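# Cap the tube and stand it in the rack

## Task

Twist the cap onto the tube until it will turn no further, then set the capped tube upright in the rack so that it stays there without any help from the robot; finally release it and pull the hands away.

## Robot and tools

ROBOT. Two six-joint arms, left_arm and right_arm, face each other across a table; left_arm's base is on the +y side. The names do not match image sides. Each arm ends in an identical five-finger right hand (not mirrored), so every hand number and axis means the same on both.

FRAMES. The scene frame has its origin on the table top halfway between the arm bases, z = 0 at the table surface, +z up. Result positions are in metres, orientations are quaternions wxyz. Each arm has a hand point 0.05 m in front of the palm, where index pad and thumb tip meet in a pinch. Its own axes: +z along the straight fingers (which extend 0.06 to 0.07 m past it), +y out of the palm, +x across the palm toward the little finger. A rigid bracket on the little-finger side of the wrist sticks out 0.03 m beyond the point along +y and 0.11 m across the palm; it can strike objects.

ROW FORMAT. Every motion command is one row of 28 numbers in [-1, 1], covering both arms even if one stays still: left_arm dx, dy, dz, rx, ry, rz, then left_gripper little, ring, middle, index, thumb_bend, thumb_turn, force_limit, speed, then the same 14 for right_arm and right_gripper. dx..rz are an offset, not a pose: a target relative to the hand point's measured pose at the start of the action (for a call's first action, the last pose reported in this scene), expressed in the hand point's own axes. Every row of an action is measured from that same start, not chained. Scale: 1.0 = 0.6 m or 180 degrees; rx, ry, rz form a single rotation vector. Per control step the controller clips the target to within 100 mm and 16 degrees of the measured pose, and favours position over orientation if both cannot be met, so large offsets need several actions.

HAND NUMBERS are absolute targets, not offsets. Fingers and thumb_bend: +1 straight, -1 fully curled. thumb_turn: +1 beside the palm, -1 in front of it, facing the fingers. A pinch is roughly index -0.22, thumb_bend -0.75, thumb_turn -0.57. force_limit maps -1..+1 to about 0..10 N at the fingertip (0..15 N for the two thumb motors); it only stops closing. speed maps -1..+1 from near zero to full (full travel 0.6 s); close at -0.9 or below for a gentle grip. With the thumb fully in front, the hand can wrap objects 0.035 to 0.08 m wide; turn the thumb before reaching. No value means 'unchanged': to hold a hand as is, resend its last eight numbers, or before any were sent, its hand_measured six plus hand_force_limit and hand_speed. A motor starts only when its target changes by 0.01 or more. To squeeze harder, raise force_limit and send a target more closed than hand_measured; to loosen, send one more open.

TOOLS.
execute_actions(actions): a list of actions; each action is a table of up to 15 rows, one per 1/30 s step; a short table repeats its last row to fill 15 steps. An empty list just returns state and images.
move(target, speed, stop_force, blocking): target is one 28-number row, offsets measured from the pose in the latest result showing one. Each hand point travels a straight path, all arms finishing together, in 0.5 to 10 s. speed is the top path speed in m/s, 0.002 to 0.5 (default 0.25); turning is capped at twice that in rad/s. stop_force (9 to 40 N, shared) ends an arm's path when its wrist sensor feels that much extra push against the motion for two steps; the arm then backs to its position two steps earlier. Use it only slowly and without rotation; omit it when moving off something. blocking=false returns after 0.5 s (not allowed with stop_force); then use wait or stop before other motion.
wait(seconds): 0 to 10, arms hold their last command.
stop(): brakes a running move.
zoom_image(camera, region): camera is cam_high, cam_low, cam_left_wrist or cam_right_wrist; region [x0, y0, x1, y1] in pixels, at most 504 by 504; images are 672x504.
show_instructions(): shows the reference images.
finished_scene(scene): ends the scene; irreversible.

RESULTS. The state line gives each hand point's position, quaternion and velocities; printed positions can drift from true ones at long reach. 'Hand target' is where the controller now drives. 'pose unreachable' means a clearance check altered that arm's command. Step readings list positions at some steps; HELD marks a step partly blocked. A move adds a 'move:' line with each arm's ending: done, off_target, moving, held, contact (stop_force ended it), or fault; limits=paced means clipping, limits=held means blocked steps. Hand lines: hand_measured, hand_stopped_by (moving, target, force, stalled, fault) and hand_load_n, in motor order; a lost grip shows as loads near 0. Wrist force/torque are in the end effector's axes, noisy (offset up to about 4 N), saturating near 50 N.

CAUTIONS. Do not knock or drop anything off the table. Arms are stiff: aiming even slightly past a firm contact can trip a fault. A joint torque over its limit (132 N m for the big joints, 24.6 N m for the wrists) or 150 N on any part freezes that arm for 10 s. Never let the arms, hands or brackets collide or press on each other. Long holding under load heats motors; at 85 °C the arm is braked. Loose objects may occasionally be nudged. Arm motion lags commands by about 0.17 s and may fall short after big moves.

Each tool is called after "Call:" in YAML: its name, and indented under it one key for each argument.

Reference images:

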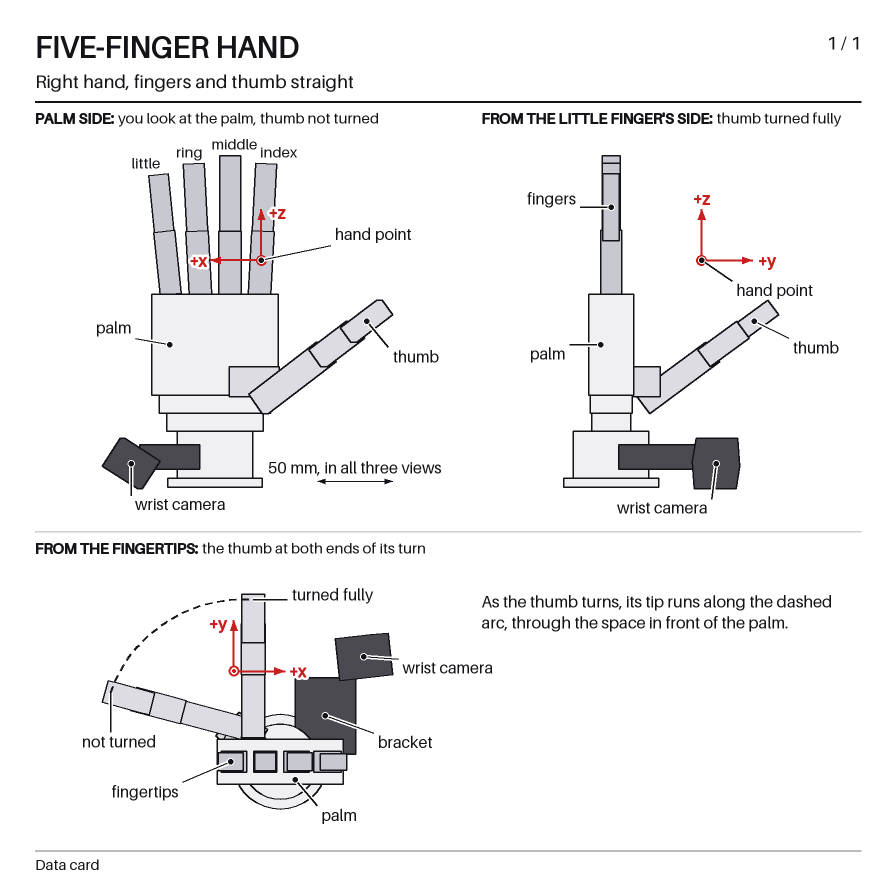

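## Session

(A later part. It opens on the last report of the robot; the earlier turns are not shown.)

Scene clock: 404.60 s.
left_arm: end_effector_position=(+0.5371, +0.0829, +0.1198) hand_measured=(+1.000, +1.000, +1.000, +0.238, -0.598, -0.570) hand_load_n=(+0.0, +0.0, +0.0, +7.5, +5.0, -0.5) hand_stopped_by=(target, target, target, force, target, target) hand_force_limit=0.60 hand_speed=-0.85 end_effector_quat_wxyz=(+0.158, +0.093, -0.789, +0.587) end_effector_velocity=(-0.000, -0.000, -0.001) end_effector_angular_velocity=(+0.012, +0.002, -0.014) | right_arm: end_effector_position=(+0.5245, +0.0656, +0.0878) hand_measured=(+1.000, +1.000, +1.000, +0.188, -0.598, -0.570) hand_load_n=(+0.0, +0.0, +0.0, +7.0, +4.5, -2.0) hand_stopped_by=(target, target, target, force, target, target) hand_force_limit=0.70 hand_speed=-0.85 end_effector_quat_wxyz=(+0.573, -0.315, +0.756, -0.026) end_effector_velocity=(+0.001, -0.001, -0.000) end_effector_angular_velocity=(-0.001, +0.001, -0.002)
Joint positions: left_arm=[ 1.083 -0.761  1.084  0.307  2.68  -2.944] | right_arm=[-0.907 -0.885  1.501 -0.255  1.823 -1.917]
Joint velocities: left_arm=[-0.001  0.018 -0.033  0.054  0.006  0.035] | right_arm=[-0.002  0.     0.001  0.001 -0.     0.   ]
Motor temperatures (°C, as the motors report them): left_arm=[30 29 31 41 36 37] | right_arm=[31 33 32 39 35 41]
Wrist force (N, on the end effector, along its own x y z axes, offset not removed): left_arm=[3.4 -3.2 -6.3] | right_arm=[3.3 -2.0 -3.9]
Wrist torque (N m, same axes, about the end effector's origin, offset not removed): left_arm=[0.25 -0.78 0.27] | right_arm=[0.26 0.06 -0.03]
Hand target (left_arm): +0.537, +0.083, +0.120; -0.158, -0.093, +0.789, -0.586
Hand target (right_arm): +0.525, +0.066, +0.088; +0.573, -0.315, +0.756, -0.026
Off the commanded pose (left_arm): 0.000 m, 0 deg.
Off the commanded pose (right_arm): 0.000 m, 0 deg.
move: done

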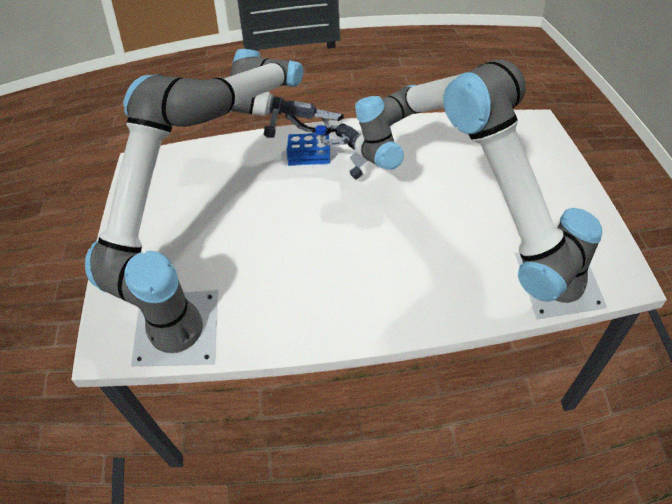

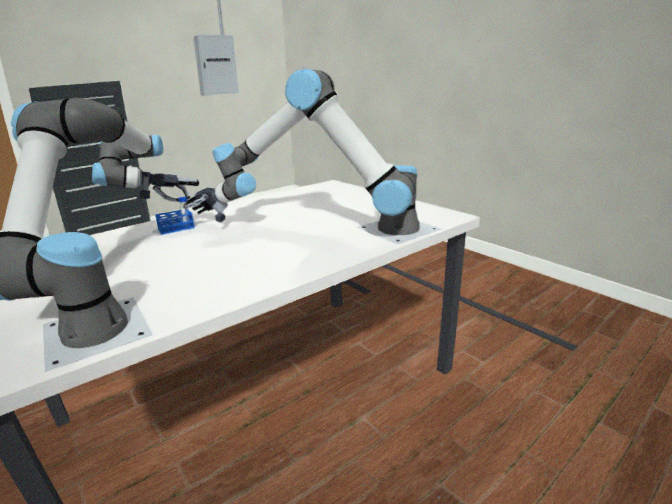

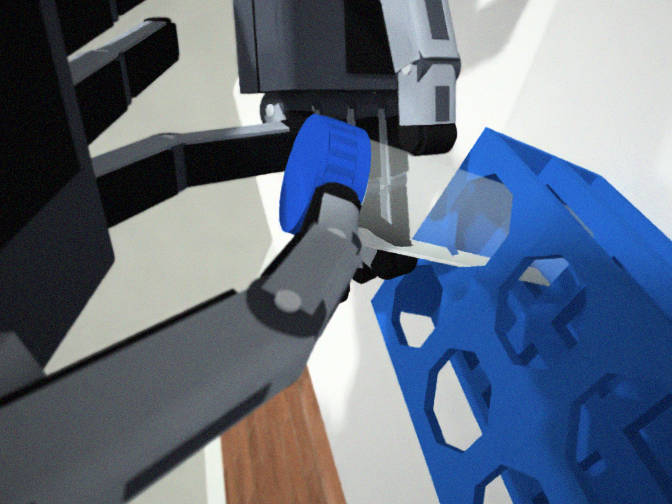

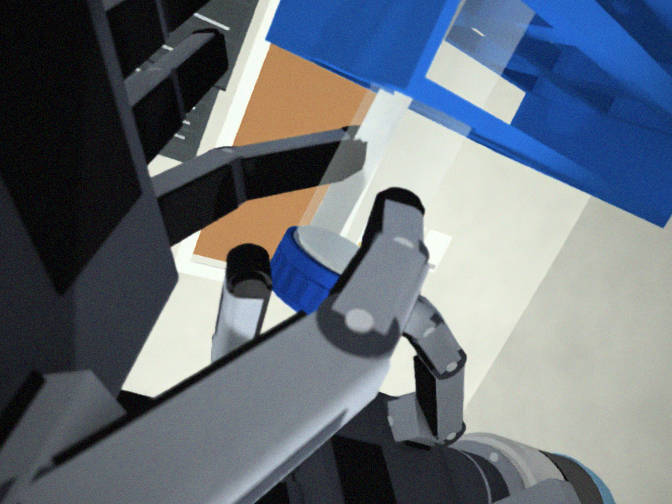

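Call:
move:
  target: [-0.001,0.0012,-0.0045,0,0,0,1,1,1,0.5,-0.6,-0.57,0.6,1,0,0,0,0,0,0,1,1,1,-0.3,-0.6,-0.57,0.7,-0.85]
  speed: 0.01

Call:
move:
  target: [0.0246,0.0057,0.0138,0.12,-0.296,-0.092,1,1,1,0.5,-0.6,-0.57,0.6,1,0,0,0,0,0,0,1,1,1,-0.3,-0.6,-0.57,0.7,-0.85]
  speed: 0.35

Call:
move:
  target: [0.0007,-0.0016,0.0062,0,0,0,1,1,1,-0.3,-0.6,-0.57,0.6,-0.85,0,0,0,0,0,0,1,1,1,-0.3,-0.6,-0.57,0.7,-0.85]
  speed: 0.02

Call:
move:
  target: [-0.019,-0.0098,0.0095,-0.12,0.296,0.092,1,1,1,-0.3,-0.6,-0.57,0.6,-0.85,0,0,0,0,0,0,1,1,1,-0.3,-0.6,-0.57,0.7,-0.85]
  speed: 0.25

Call:
move:
  target: [-0.001,0.001,-0.0039,0,0,0,1,1,1,0.5,-0.6,-0.57,0.6,1,0,0,0,0,0,0,1,1,1,-0.3,-0.6,-0.57,0.7,-0.85]
  speed: 0.01

Call:
move:
  target: [0.0246,0.0057,0.0138,0.12,-0.296,-0.092,1,1,1,0.5,-0.6,-0.57,0.6,1,0,0,0,0,0,0,1,1,1,-0.3,-0.6,-0.57,0.7,-0.85]
  speed: 0.35

Call:
move:
  target: [0.0007,-0.0016,0.0062,0,0,0,1,1,1,-0.3,-0.6,-0.57,0.6,-0.85,0,0,0,0,0,0,1,1,1,-0.3,-0.6,-0.57,0.7,-0.85]
  speed: 0.02

Call:
move:
  target: [-0.019,-0.0098,0.0095,-0.12,0.296,0.092,1,1,1,-0.3,-0.6,-0.57,0.6,-0.85,0,0,0,0,0,0,1,1,1,-0.3,-0.6,-0.57,0.7,-0.85]
  speed: 0.25

Scene clock: 414.80 s.
left_arm: end_effector_position=(+0.5378, +0.0855, +0.1197) hand_measured=(+1.000, +1.000, +1.000, +0.500, -0.600, -0.570) hand_load_n=(+0.0, +0.0, +0.0, +0.0, +0.0, +0.0) hand_stopped_by=(target, target, target, target, target, target) hand_force_limit=0.60 hand_speed=1.00 end_effector_quat_wxyz=(+0.158, +0.093, -0.789, +0.587) end_effector_velocity=(+0.001, +0.002, -0.001) end_effector_angular_velocity=(-0.000, +0.000, +0.002) | right_arm: end_effector_position=(+0.5245, +0.0656, +0.0878) hand_measured=(+1.000, +1.000, +1.000, +0.188, -0.598, -0.570) hand_load_n=(+0.0, +0.0, +0.0, +7.5, +4.5, -1.0) hand_stopped_by=(target, target, target, force, target, target) hand_force_limit=0.70 hand_speed=-0.85 end_effector_quat_wxyz=(+0.573, -0.315, +0.756, -0.026) end_effector_velocity=(-0.001, +0.001, +0.000) end_effector_angular_velocity=(+0.000, -0.001, +0.002)
Joint positions: left_arm=[ 1.088 -0.76   1.083  0.311  2.684 -2.938] | right_arm=[-0.907 -0.885  1.501 -0.255  1.823 -1.917]
Joint velocities: left_arm=[ 0.003 -0.     0.002 -0.001  0.001  0.001] | right_arm=[ 0.002 -0.     0.    -0.001 -0.    -0.001]
Motor temperatures (°C, as the motors report them): left_arm=[30 29 31 41 36 37] | right_arm=[31 33 32 39 35 41]
Wrist force (N, on the end effector, along its own x y z axes, offset not removed): left_arm=[1.5 1.7 0.3] | right_arm=[1.9 1.7 -0.1]
Wrist torque (N m, same axes, about the end effector's origin, offset not removed): left_arm=[0.34 -0.37 0.27] | right_arm=[0.39 -0.19 0.08]
Hand target (left_arm): +0.538, +0.086, +0.120; -0.158, -0.093, +0.789, -0.587
Hand target (right_arm): +0.525, +0.066, +0.088; +0.573, -0.315, +0.756, -0.026
Off the commanded pose (left_arm): 0.000 m, 0 deg.
Off the commanded pose (right_arm): 0.000 m, 0 deg.
move: done

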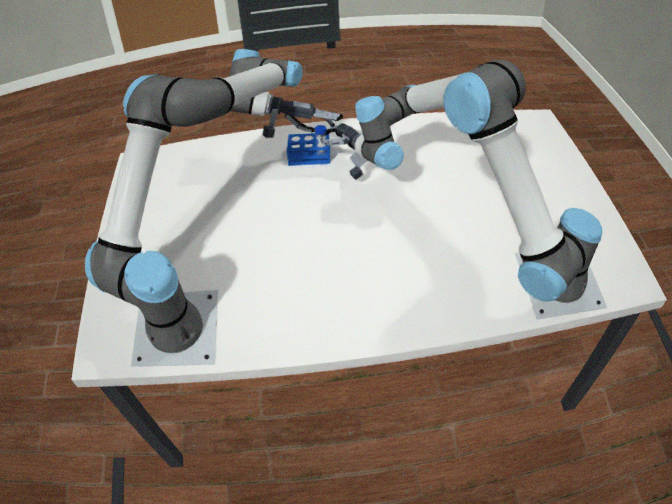

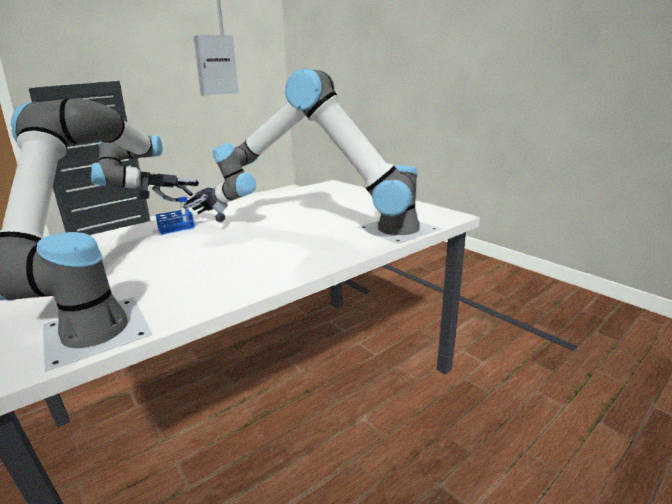

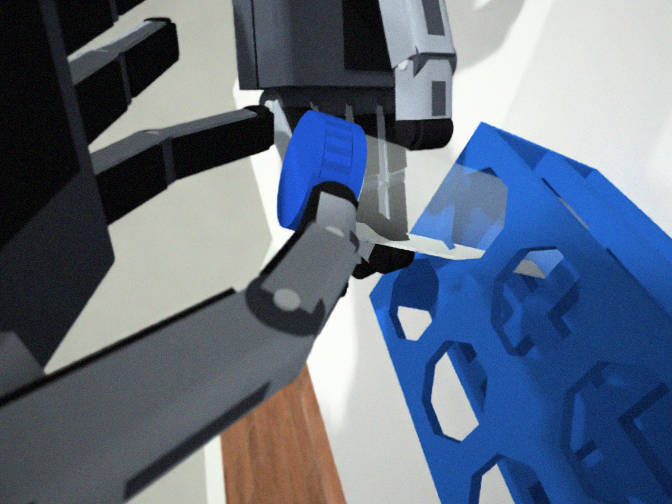

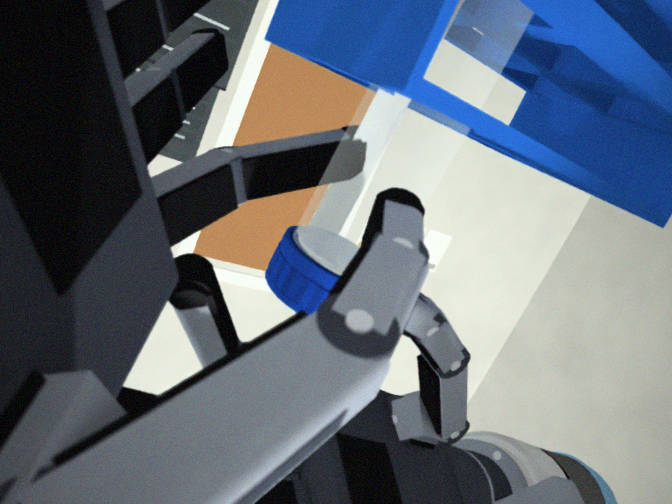

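Scene clock: 416.90 s.
left_arm: end_effector_position=(+0.5217, +0.0796, +0.1196) hand_measured=(+1.000, +1.000, +1.000, +0.500, -0.600, -0.570) hand_load_n=(+0.0, +0.0, +0.0, +0.0, +0.0, +0.0) hand_stopped_by=(target, target, target, target, target, target) hand_force_limit=0.60 hand_speed=1.00 end_effector_quat_wxyz=(-0.149, +0.478, -0.636, +0.587) end_effector_velocity=(+0.001, -0.000, -0.001) end_effector_angular_velocity=(+0.002, +0.000, +0.012) | right_arm: end_effector_position=(+0.5245, +0.0656, +0.0878) hand_measured=(+1.000, +1.000, +1.000, +0.188, -0.598, -0.570) hand_load_n=(+0.0, +0.0, +0.0, +7.5, +4.5, -1.0) hand_stopped_by=(target, target, target, force, target, target) hand_force_limit=0.70 hand_speed=-0.85 end_effector_quat_wxyz=(+0.573, -0.315, +0.756, -0.026) end_effector_velocity=(+0.000, -0.000, +0.000) end_effector_angular_velocity=(+0.000, +0.000, -0.000)
Joint positions: left_arm=[ 0.688 -1.192  1.757 -0.289  1.334 -3.604] | right_arm=[-0.907 -0.885  1.501 -0.255  1.823 -1.917]
Joint velocities: left_arm=[-0.005  0.003 -0.002  0.001 -0.016 -0.004] | right_arm=[-0.     0.    -0.     0.001  0.     0.001]
Motor temperatures (°C, as the motors report them): left_arm=[30 29 31 41 36 37] | right_arm=[31 33 32 39 35 41]
Wrist force (N, on the end effector, along its own x y z axes, offset not removed): left_arm=[2.9 2.0 2.2] | right_arm=[-0.3 1.0 0.4]
Wrist torque (N m, same axes, about the end effector's origin, offset not removed): left_arm=[0.30 -0.67 0.31] | right_arm=[0.23 0.10 0.07]
Hand target (left_arm): +0.522, +0.080, +0.120; +0.150, -0.479, +0.635, -0.587
Hand target (right_arm): +0.525, +0.066, +0.088; +0.573, -0.315, +0.756, -0.026
Off the commanded pose (left_arm): 0.000 m, 0 deg.
Off the commanded pose (right_arm): 0.000 m, 0 deg.
move: done

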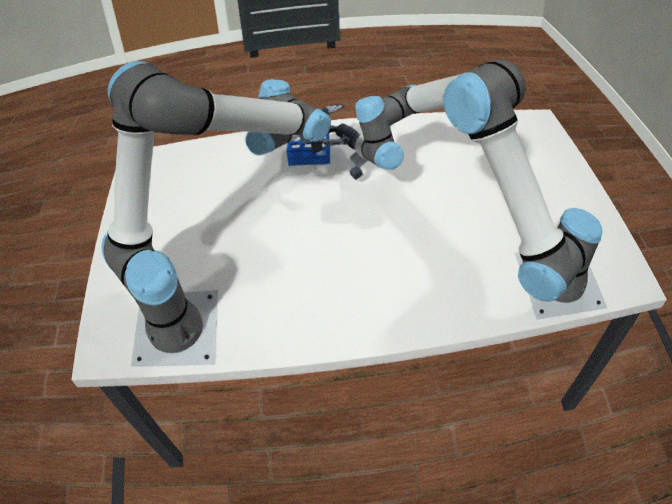

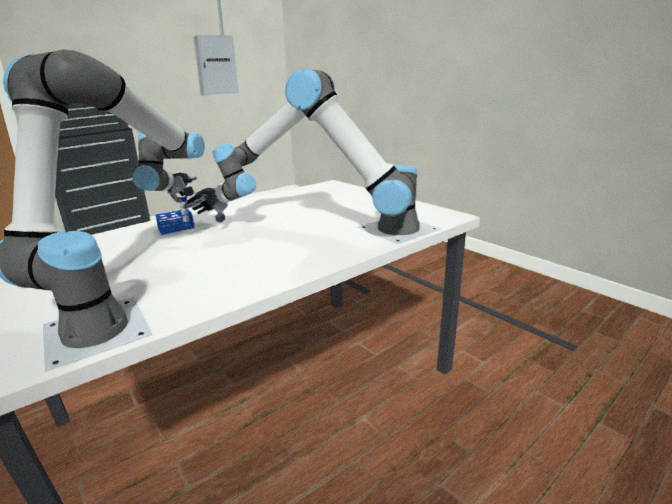

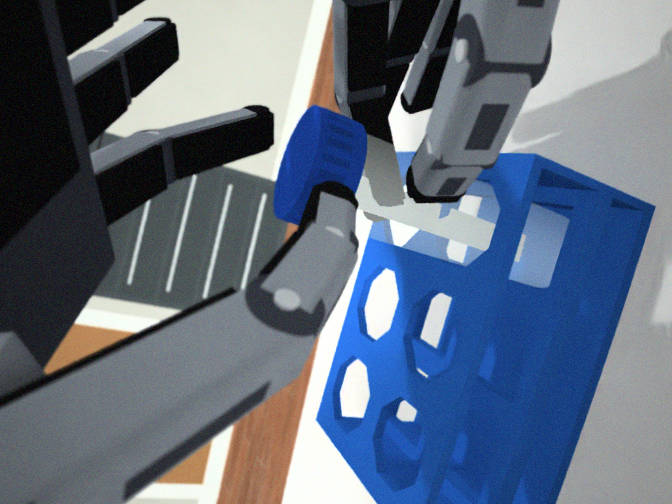

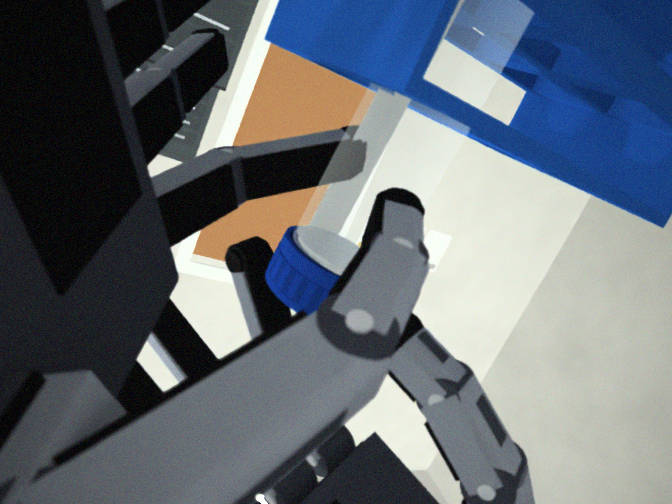

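Scene clock: 418.23 s.
left_arm: end_effector_position=(+0.5247, +0.0772, +0.1197) hand_measured=(+1.000, +1.000, +1.000, +0.238, -0.598, -0.570) hand_load_n=(+0.0, +0.0, +0.0, +9.5, +4.0, +0.0) hand_stopped_by=(target, target, target, force, target, target) hand_force_limit=0.60 hand_speed=-0.85 end_effector_quat_wxyz=(-0.149, +0.478, -0.636, +0.587) end_effector_velocity=(-0.000, +0.000, -0.000) end_effector_angular_velocity=(+0.001, +0.001, -0.000) | right_arm: end_effector_position=(+0.5245, +0.0656, +0.0878) hand_measured=(+1.000, +1.000, +1.000, +0.188, -0.596, -0.570) hand_load_n=(+0.0, +0.0, +0.0, +5.5, +6.5, -2.5) hand_stopped_by=(target, target, target, force, target, target) hand_force_limit=0.70 hand_speed=-0.85 end_effector_quat_wxyz=(+0.573, -0.315, +0.756, -0.026) end_effector_velocity=(+0.001, -0.001, +0.000) end_effector_angular_velocity=(+0.000, +0.000, -0.002)
Joint positions: left_arm=[ 0.69  -1.183  1.745 -0.285  1.336 -3.604] | right_arm=[-0.907 -0.885  1.501 -0.255  1.823 -1.917]
Joint velocities: left_arm=[ 0.    -0.     0.     0.001  0.    -0.   ] | right_arm=[-0.001  0.    -0.     0.     0.     0.   ]
Motor temperatures (°C, as the motors report them): left_arm=[30 29 31 41 36 37] | right_arm=[31 33 32 39 35 41]
Wrist force (N, on the end effector, along its own x y z axes, offset not removed): left_arm=[2.3 -2.5 4.9] | right_arm=[1.5 3.2 -1.3]
Wrist torque (N m, same axes, about the end effector's origin, offset not removed): left_arm=[0.23 -0.59 0.32] | right_arm=[0.06 0.31 -0.13]
Hand target (left_arm): +0.525, +0.077, +0.120; +0.149, -0.478, +0.636, -0.587
Hand target (right_arm): +0.525, +0.066, +0.088; +0.573, -0.315, +0.756, -0.026
Off the commanded pose (left_arm): 0.000 m, 0 deg.
Off the commanded pose (right_arm): 0.000 m, 0 deg.
move: done

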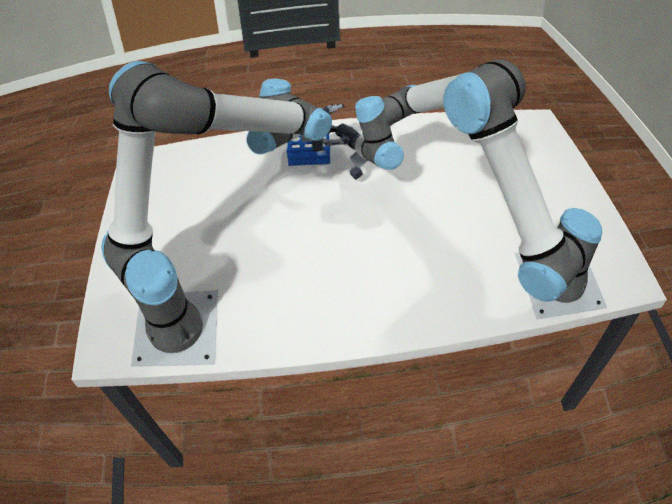

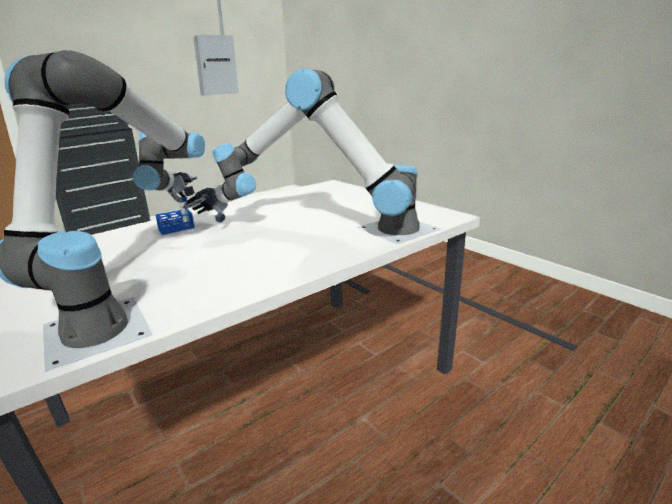

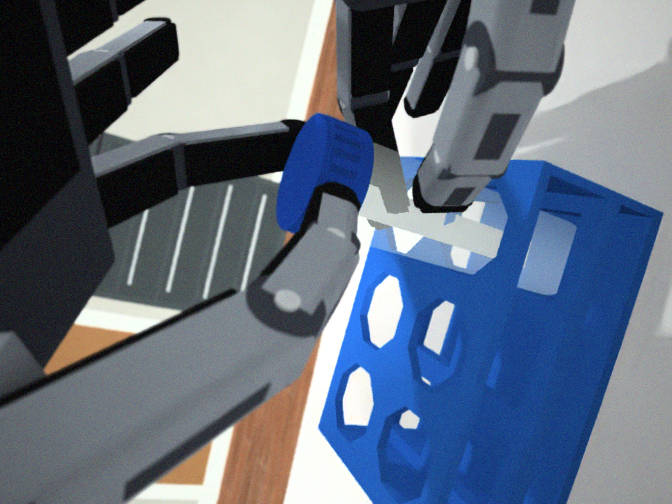

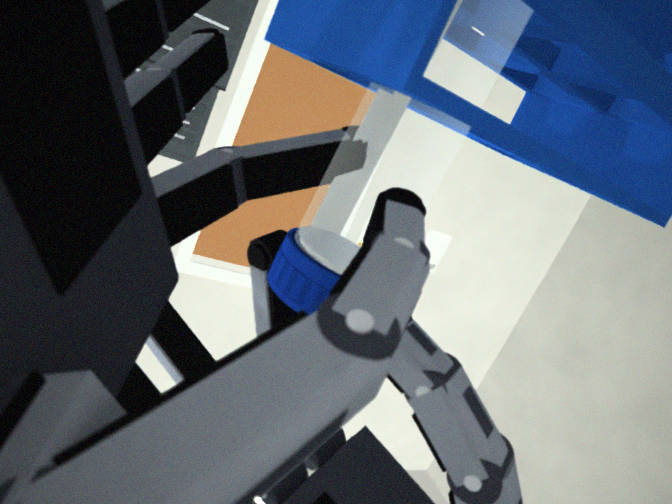

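Scene clock: 420.93 s.
left_arm: end_effector_position=(+0.5372, +0.0832, +0.1194) hand_measured=(+1.000, +1.000, +1.000, +0.238, -0.598, -0.570) hand_load_n=(+0.0, +0.0, +0.0, +8.0, +3.5, -2.5) hand_stopped_by=(target, target, target, force, target, target) hand_force_limit=0.60 hand_speed=-0.85 end_effector_quat_wxyz=(+0.158, +0.093, -0.788, +0.587) end_effector_velocity=(-0.001, -0.001, -0.000) end_effector_angular_velocity=(+0.012, +0.001, -0.015) | right_arm: end_effector_position=(+0.5245, +0.0656, +0.0878) hand_measured=(+1.000, +1.000, +1.000, +0.188, -0.598, -0.570) hand_load_n=(+0.0, +0.0, +0.0, +7.5, +4.5, -2.0) hand_stopped_by=(target, target, target, force, target, target) hand_force_limit=0.70 hand_speed=-0.85 end_effector_quat_wxyz=(+0.573, -0.315, +0.756, -0.026) end_effector_velocity=(+0.001, -0.001, -0.000) end_effector_angular_velocity=(+0.000, +0.000, -0.002)
Joint positions: left_arm=[ 1.084 -0.761  1.087  0.302  2.681 -2.946] | right_arm=[-0.907 -0.885  1.501 -0.255  1.823 -1.917]
Joint velocities: left_arm=[-0.002  0.017 -0.032  0.053  0.006  0.035] | right_arm=[-0.002  0.001 -0.    -0.     0.     0.   ]
Motor temperatures (°C, as the motors report them): left_arm=[30 29 31 41 36 37] | right_arm=[31 33 32 39 35 41]
Wrist force (N, on the end effector, along its own x y z axes, offset not removed): left_arm=[5.2 -4.4 -7.5] | right_arm=[3.8 -4.2 -3.1]
Wrist torque (N m, same axes, about the end effector's origin, offset not removed): left_arm=[0.50 -0.64 0.33] | right_arm=[0.04 -0.06 0.03]
Hand target (left_arm): +0.537, +0.083, +0.119; -0.158, -0.093, +0.789, -0.587
Hand target (right_arm): +0.525, +0.066, +0.088; +0.573, -0.315, +0.756, -0.026
Off the commanded pose (left_arm): 0.000 m, 0 deg.
Off the commanded pose (right_arm): 0.000 m, 0 deg.
move: done

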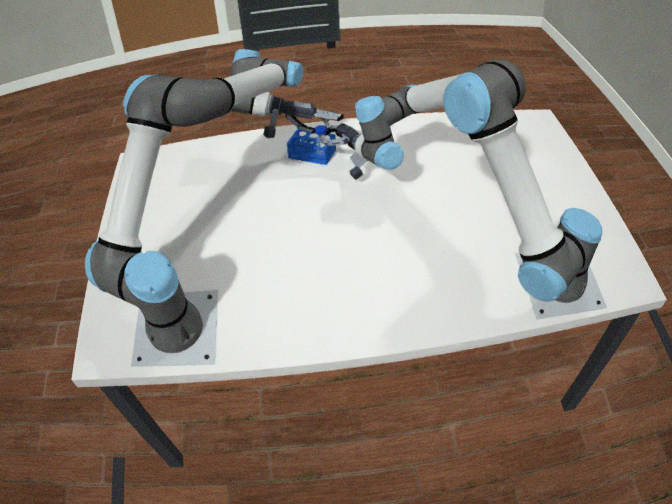

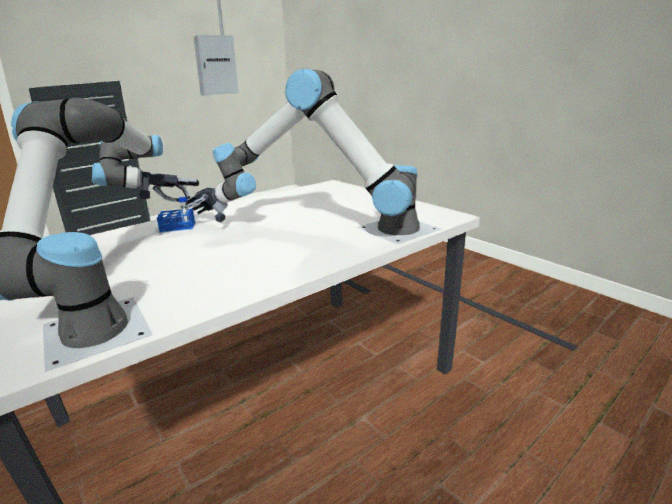

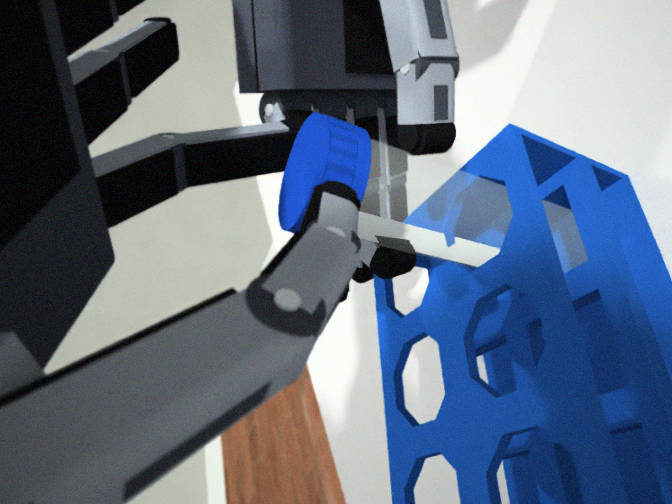

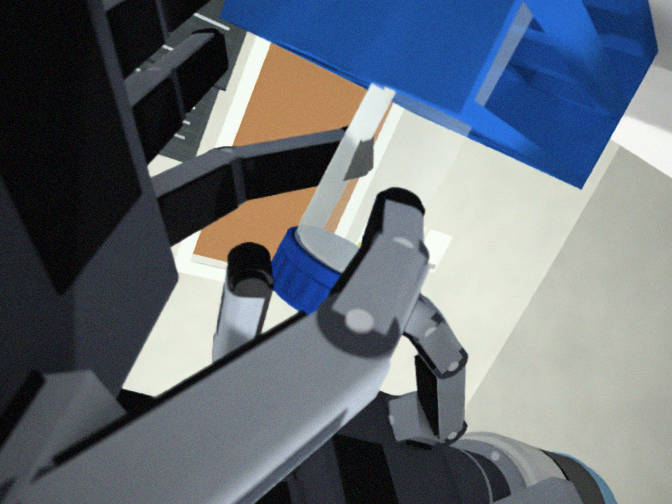

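Scene clock: 421.63 s.
left_arm: end_effector_position=(+0.5378, +0.0854, +0.1192) hand_measured=(+1.000, +1.000, +1.000, +0.500, -0.600, -0.570) hand_load_n=(+0.0, +0.0, +0.0, +0.0, +0.0, +0.0) hand_stopped_by=(target, target, target, target, target, target) hand_force_limit=0.60 hand_speed=1.00 end_effector_quat_wxyz=(+0.158, +0.093, -0.788, +0.587) end_effector_velocity=(+0.000, +0.001, -0.000) end_effector_angular_velocity=(+0.000, +0.000, -0.001) | right_arm: end_effector_position=(+0.5245, +0.0656, +0.0878) hand_measured=(+1.000, +1.000, +1.000, +0.188, -0.598, -0.570) hand_load_n=(+0.0, +0.0, +0.0, +7.5, +4.5, -0.5) hand_stopped_by=(target, target, target, force, target, target) hand_force_limit=0.70 hand_speed=-0.85 end_effector_quat_wxyz=(+0.573, -0.315, +0.756, -0.026) end_effector_velocity=(-0.001, +0.001, +0.000) end_effector_angular_velocity=(+0.001, -0.001, +0.001)
Joint positions: left_arm=[ 1.088 -0.76   1.086  0.306  2.684 -2.941] | right_arm=[-0.907 -0.885  1.501 -0.255  1.823 -1.917]
Joint velocities: left_arm=[ 0.001  0.001 -0.001  0.003  0.002  0.002] | right_arm=[ 0.001 -0.     0.    -0.002 -0.    -0.   ]
Motor temperatures (°C, as the motors report them): left_arm=[30 29 31 41 36 37] | right_arm=[31 33 32 39 35 41]
Wrist force (N, on the end effector, along its own x y z axes, offset not removed): left_arm=[2.2 0.9 0.9] | right_arm=[0.6 -0.2 -1.1]
Wrist torque (N m, same axes, about the end effector's origin, offset not removed): left_arm=[0.12 -0.45 0.29] | right_arm=[0.19 0.01 -0.10]
Hand target (left_arm): +0.538, +0.086, +0.119; -0.158, -0.093, +0.788, -0.587
Hand target (right_arm): +0.525, +0.066, +0.088; +0.573, -0.315, +0.756, -0.026
Off the commanded pose (left_arm): 0.000 m, 0 deg.
Off the commanded pose (right_arm): 0.000 m, 0 deg.
move: done

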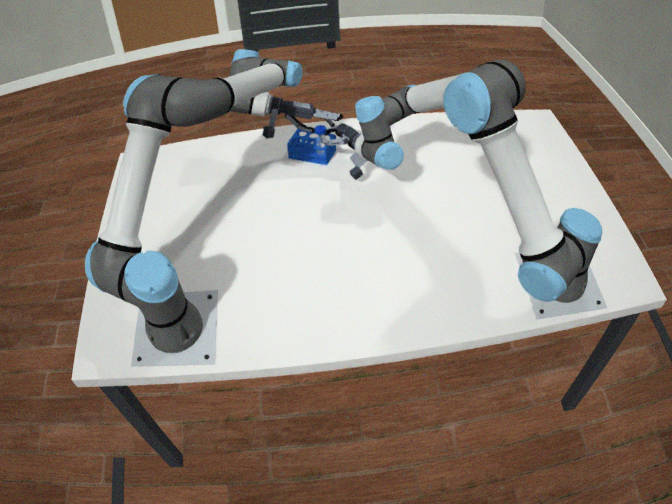

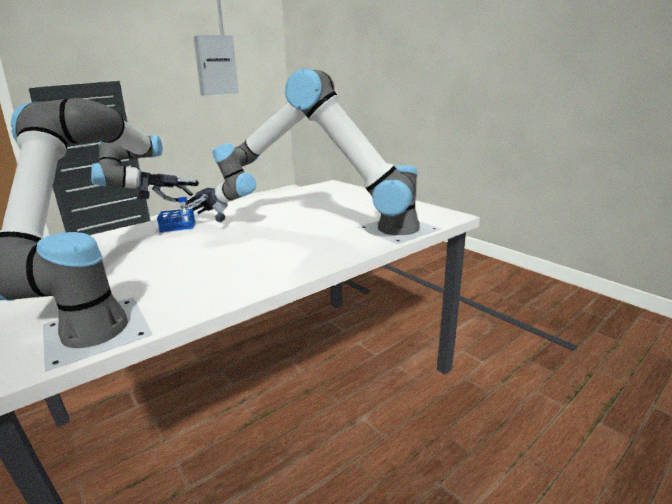

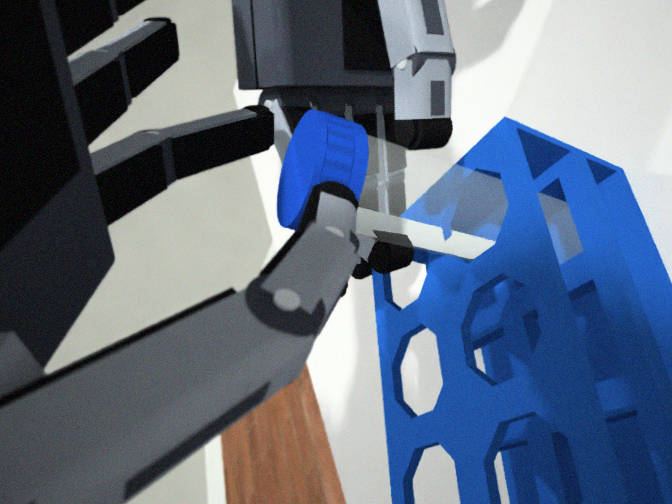

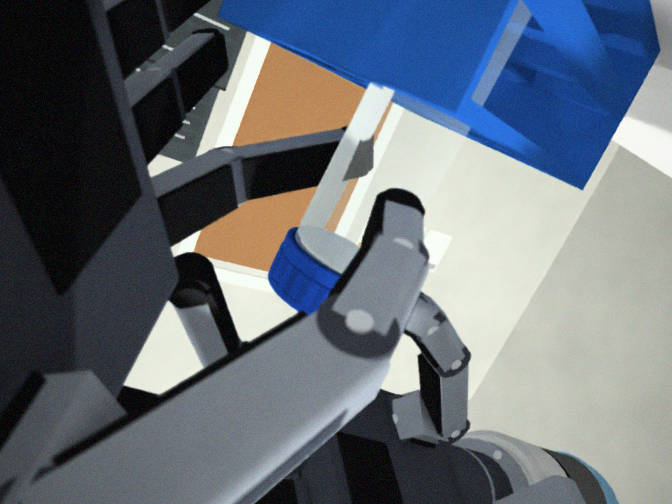

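Scene clock: 423.73 s.
left_arm: end_effector_position=(+0.5217, +0.0795, +0.1192) hand_measured=(+1.000, +1.000, +1.000, +0.500, -0.600, -0.570) hand_load_n=(+0.0, +0.0, +0.0, +0.0, +0.0, +0.0) hand_stopped_by=(target, target, target, target, target, target) hand_force_limit=0.60 hand_speed=1.00 end_effector_quat_wxyz=(-0.149, +0.479, -0.635, +0.588) end_effector_velocity=(-0.000, -0.001, -0.000) end_effector_angular_velocity=(+0.002, -0.000, +0.010) | right_arm: end_effector_position=(+0.5245, +0.0656, +0.0878) hand_measured=(+1.000, +1.000, +1.000, +0.188, -0.598, -0.570) hand_load_n=(+0.0, +0.0, +0.0, +8.0, +4.5, -0.5) hand_stopped_by=(target, target, target, force, target, target) hand_force_limit=0.70 hand_speed=-0.85 end_effector_quat_wxyz=(+0.573, -0.315, +0.756, -0.026) end_effector_velocity=(+0.000, -0.000, +0.000) end_effector_angular_velocity=(+0.001, -0.000, -0.001)
Joint positions: left_arm=[ 0.688 -1.191  1.758 -0.292  1.334 -3.605] | right_arm=[-0.907 -0.885  1.501 -0.255  1.823 -1.917]
Joint velocities: left_arm=[-0.006  0.001 -0.002  0.003 -0.016 -0.004] | right_arm=[-0.001 -0.     0.    -0.001 -0.     0.001]
Motor temperatures (°C, as the motors report them): left_arm=[30 29 31 41 36 37] | right_arm=[31 33 32 39 35 41]
Wrist force (N, on the end effector, along its own x y z axes, offset not removed): left_arm=[4.4 0.8 2.4] | right_arm=[0.5 1.9 -0.2]
Wrist torque (N m, same axes, about the end effector's origin, offset not removed): left_arm=[-0.03 -1.00 0.35] | right_arm=[0.42 0.15 0.00]
Hand target (left_arm): +0.522, +0.079, +0.119; +0.149, -0.479, +0.635, -0.588
Hand target (right_arm): +0.525, +0.066, +0.088; +0.573, -0.315, +0.756, -0.026
Off the commanded pose (left_arm): 0.000 m, 0 deg.
Off the commanded pose (right_arm): 0.000 m, 0 deg.
move: done

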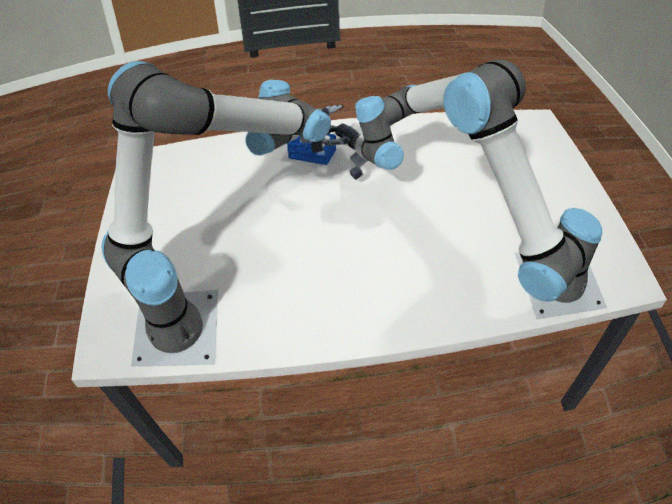

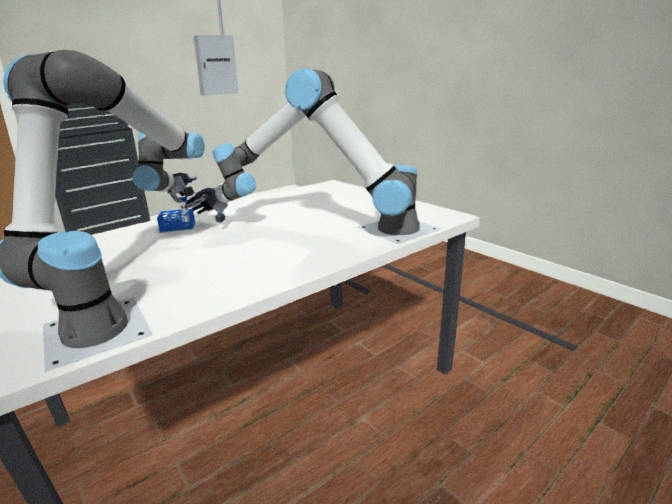

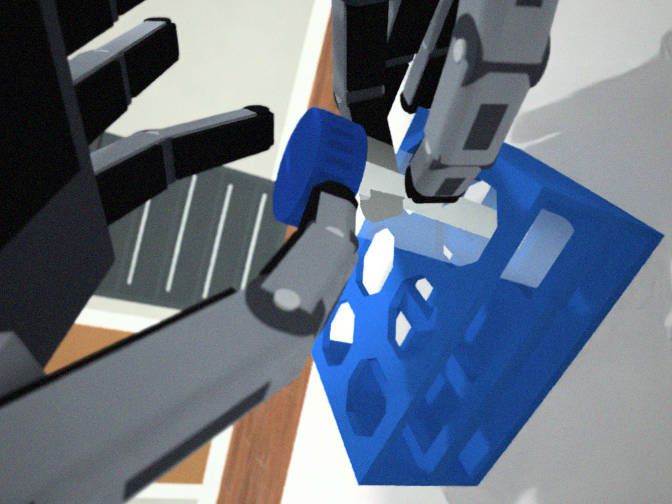

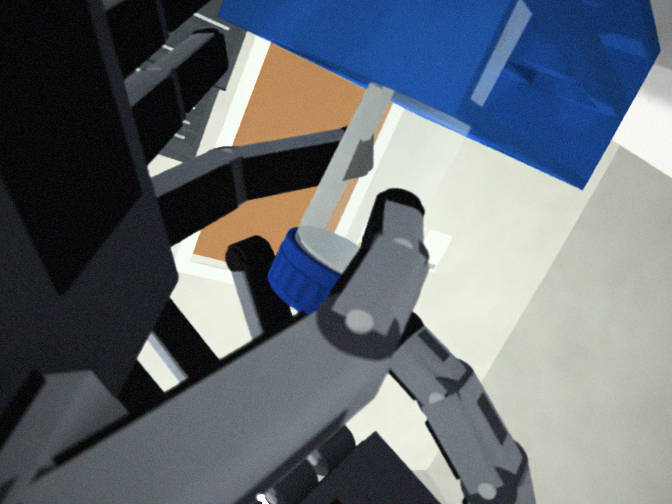

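Scene clock: 425.07 s.
left_arm: end_effector_position=(+0.5248, +0.0771, +0.1193) hand_measured=(+1.000, +1.000, +1.000, +0.238, -0.598, -0.570) hand_load_n=(+0.0, +0.0, +0.0, +10.0, +3.0, -0.5) hand_stopped_by=(target, target, target, force, target, target) hand_force_limit=0.60 hand_speed=-0.85 end_effector_quat_wxyz=(-0.149, +0.479, -0.635, +0.588) end_effector_velocity=(-0.001, -0.000, -0.000) end_effector_angular_velocity=(+0.001, +0.000, -0.001) | right_arm: end_effector_position=(+0.5245, +0.0656, +0.0878) hand_measured=(+1.000, +1.000, +1.000, +0.188, -0.598, -0.570) hand_load_n=(+0.0, +0.0, +0.0, +7.0, +5.5, -1.0) hand_stopped_by=(target, target, target, force, target, target) hand_force_limit=0.70 hand_speed=-0.85 end_effector_quat_wxyz=(+0.573, -0.315, +0.756, -0.026) end_effector_velocity=(-0.001, +0.001, -0.001) end_effector_angular_velocity=(-0.000, +0.001, +0.002)
Joint positions: left_arm=[ 0.69  -1.183  1.746 -0.288  1.336 -3.605] | right_arm=[-0.907 -0.885  1.501 -0.255  1.823 -1.917]
Joint velocities: left_arm=[-0.001  0.     0.     0.    -0.001 -0.   ] | right_arm=[ 0.002  0.001 -0.     0.    -0.     0.001]
Motor temperatures (°C, as the motors report them): left_arm=[30 29 31 41 36 37] | right_arm=[31 33 32 39 35 41]
Wrist force (N, on the end effector, along its own x y z axes, offset not removed): left_arm=[2.8 -4.2 -0.6] | right_arm=[2.0 2.5 0.0]
Wrist torque (N m, same axes, about the end effector's origin, offset not removed): left_arm=[0.24 -0.49 0.24] | right_arm=[0.19 0.02 -0.02]
Hand target (left_arm): +0.525, +0.077, +0.119; +0.149, -0.479, +0.635, -0.588
Hand target (right_arm): +0.525, +0.066, +0.088; +0.573, -0.315, +0.756, -0.026
Off the commanded pose (left_arm): 0.000 m, 0 deg.
Off the commanded pose (right_arm): 0.000 m, 0 deg.
move: done

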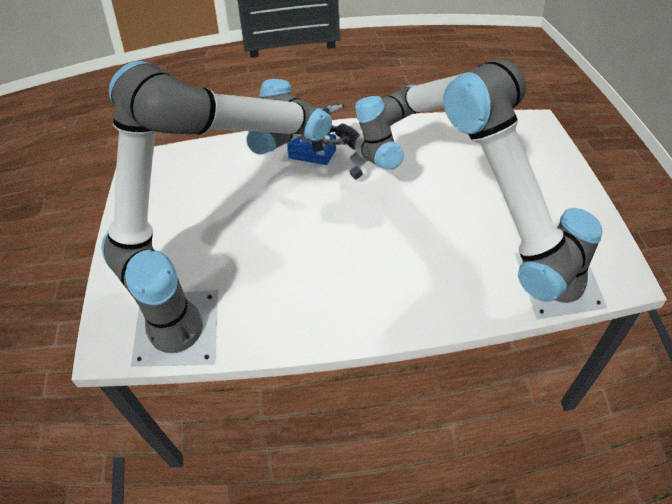

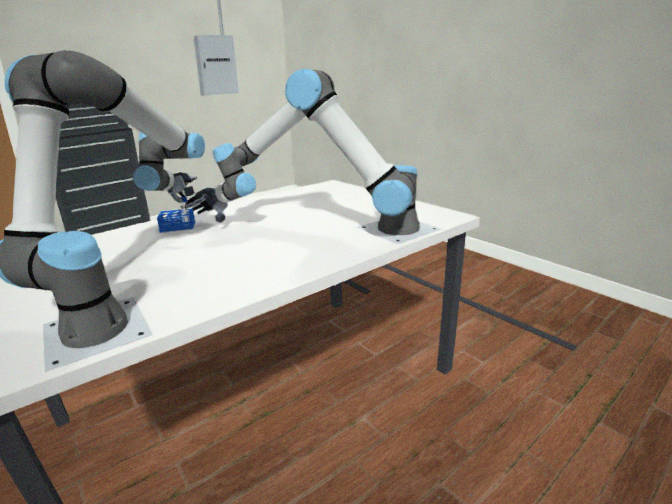

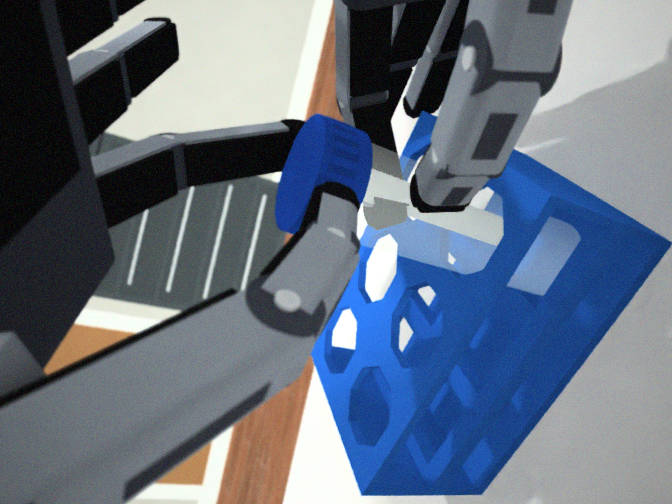

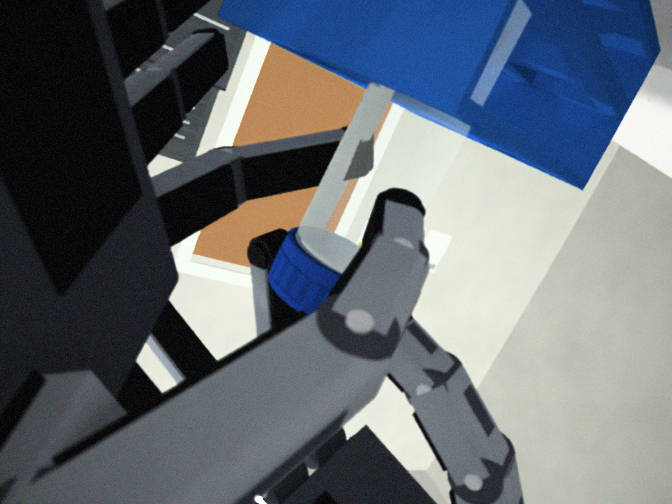

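Scene clock: 427.77 s.
left_arm: end_effector_position=(+0.5372, +0.0831, +0.1189) hand_measured=(+1.000, +1.000, +1.000, +0.238, -0.596, -0.570) hand_load_n=(+0.0, +0.0, +0.0, +7.5, +6.0, -3.0) hand_stopped_by=(target, target, target, force, target, target) hand_force_limit=0.60 hand_speed=-0.85 end_effector_quat_wxyz=(+0.158, +0.093, -0.788, +0.588) end_effector_velocity=(+0.000, -0.000, -0.001) end_effector_angular_velocity=(+0.012, +0.001, -0.013) | right_arm: end_effector_position=(+0.5245, +0.0656, +0.0878) hand_measured=(+1.000, +1.000, +1.000, +0.188, -0.598, -0.570) hand_load_n=(+0.0, +0.0, +0.0, +9.0, +4.5, -2.0) hand_stopped_by=(target, target, target, force, target, target) hand_force_limit=0.70 hand_speed=-0.85 end_effector_quat_wxyz=(+0.573, -0.315, +0.756, -0.026) end_effector_velocity=(+0.000, +0.000, +0.000) end_effector_angular_velocity=(-0.000, -0.000, -0.000)
Joint positions: left_arm=[ 1.084 -0.762  1.089  0.297  2.682 -2.949] | right_arm=[-0.907 -0.885  1.501 -0.255  1.823 -1.917]
Joint velocities: left_arm=[ 0.     0.018 -0.032  0.053  0.005  0.035] | right_arm=[ 0. -0. -0.  0.  0. -0.]
Motor temperatures (°C, as the motors report them): left_arm=[30 29 31 41 36 37] | right_arm=[31 33 32 39 35 41]
Wrist force (N, on the end effector, along its own x y z axes, offset not removed): left_arm=[5.4 -1.4 -6.4] | right_arm=[3.0 -4.9 -0.3]
Wrist torque (N m, same axes, about the end effector's origin, offset not removed): left_arm=[0.41 -0.71 0.32] | right_arm=[0.09 0.21 -0.07]
Hand target (left_arm): +0.537, +0.083, +0.119; -0.158, -0.093, +0.788, -0.587
Hand target (right_arm): +0.525, +0.066, +0.088; +0.573, -0.315, +0.756, -0.026
Off the commanded pose (left_arm): 0.000 m, 0 deg.
Off the commanded pose (right_arm): 0.000 m, 0 deg.
move: done

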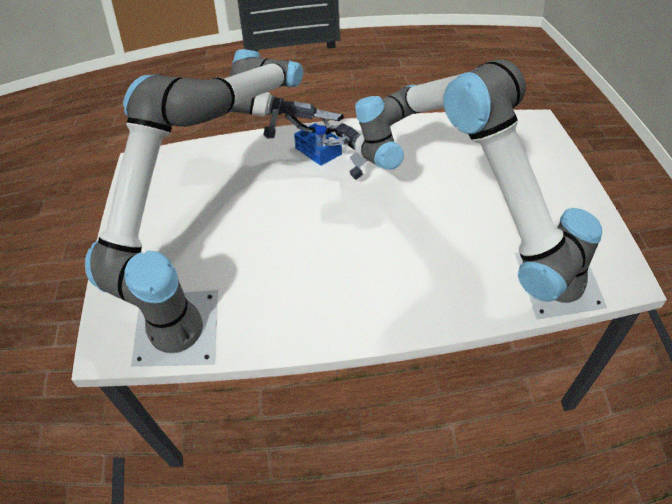

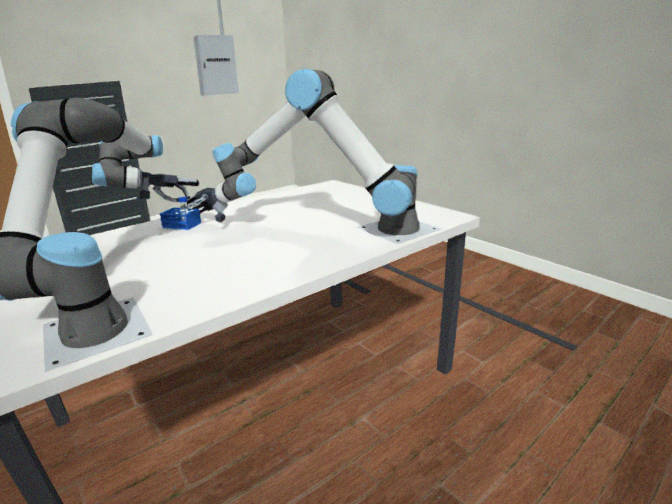

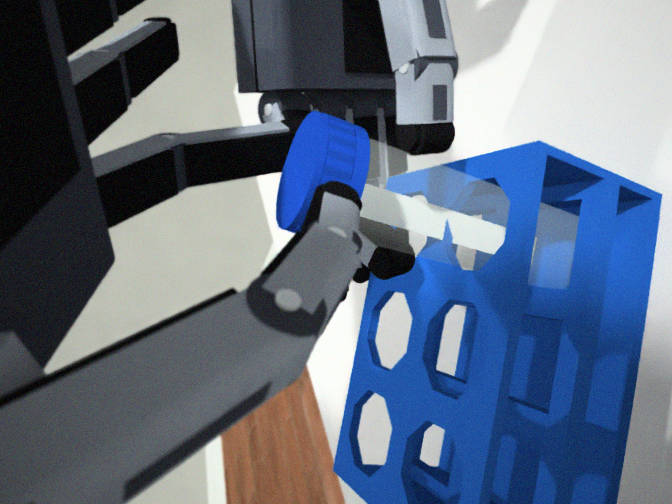

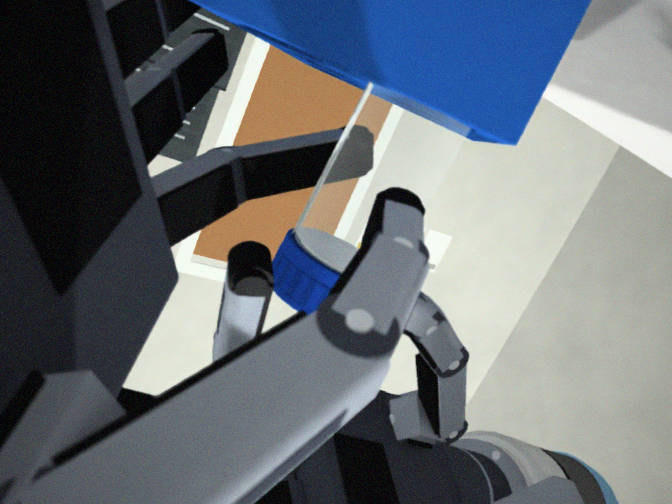

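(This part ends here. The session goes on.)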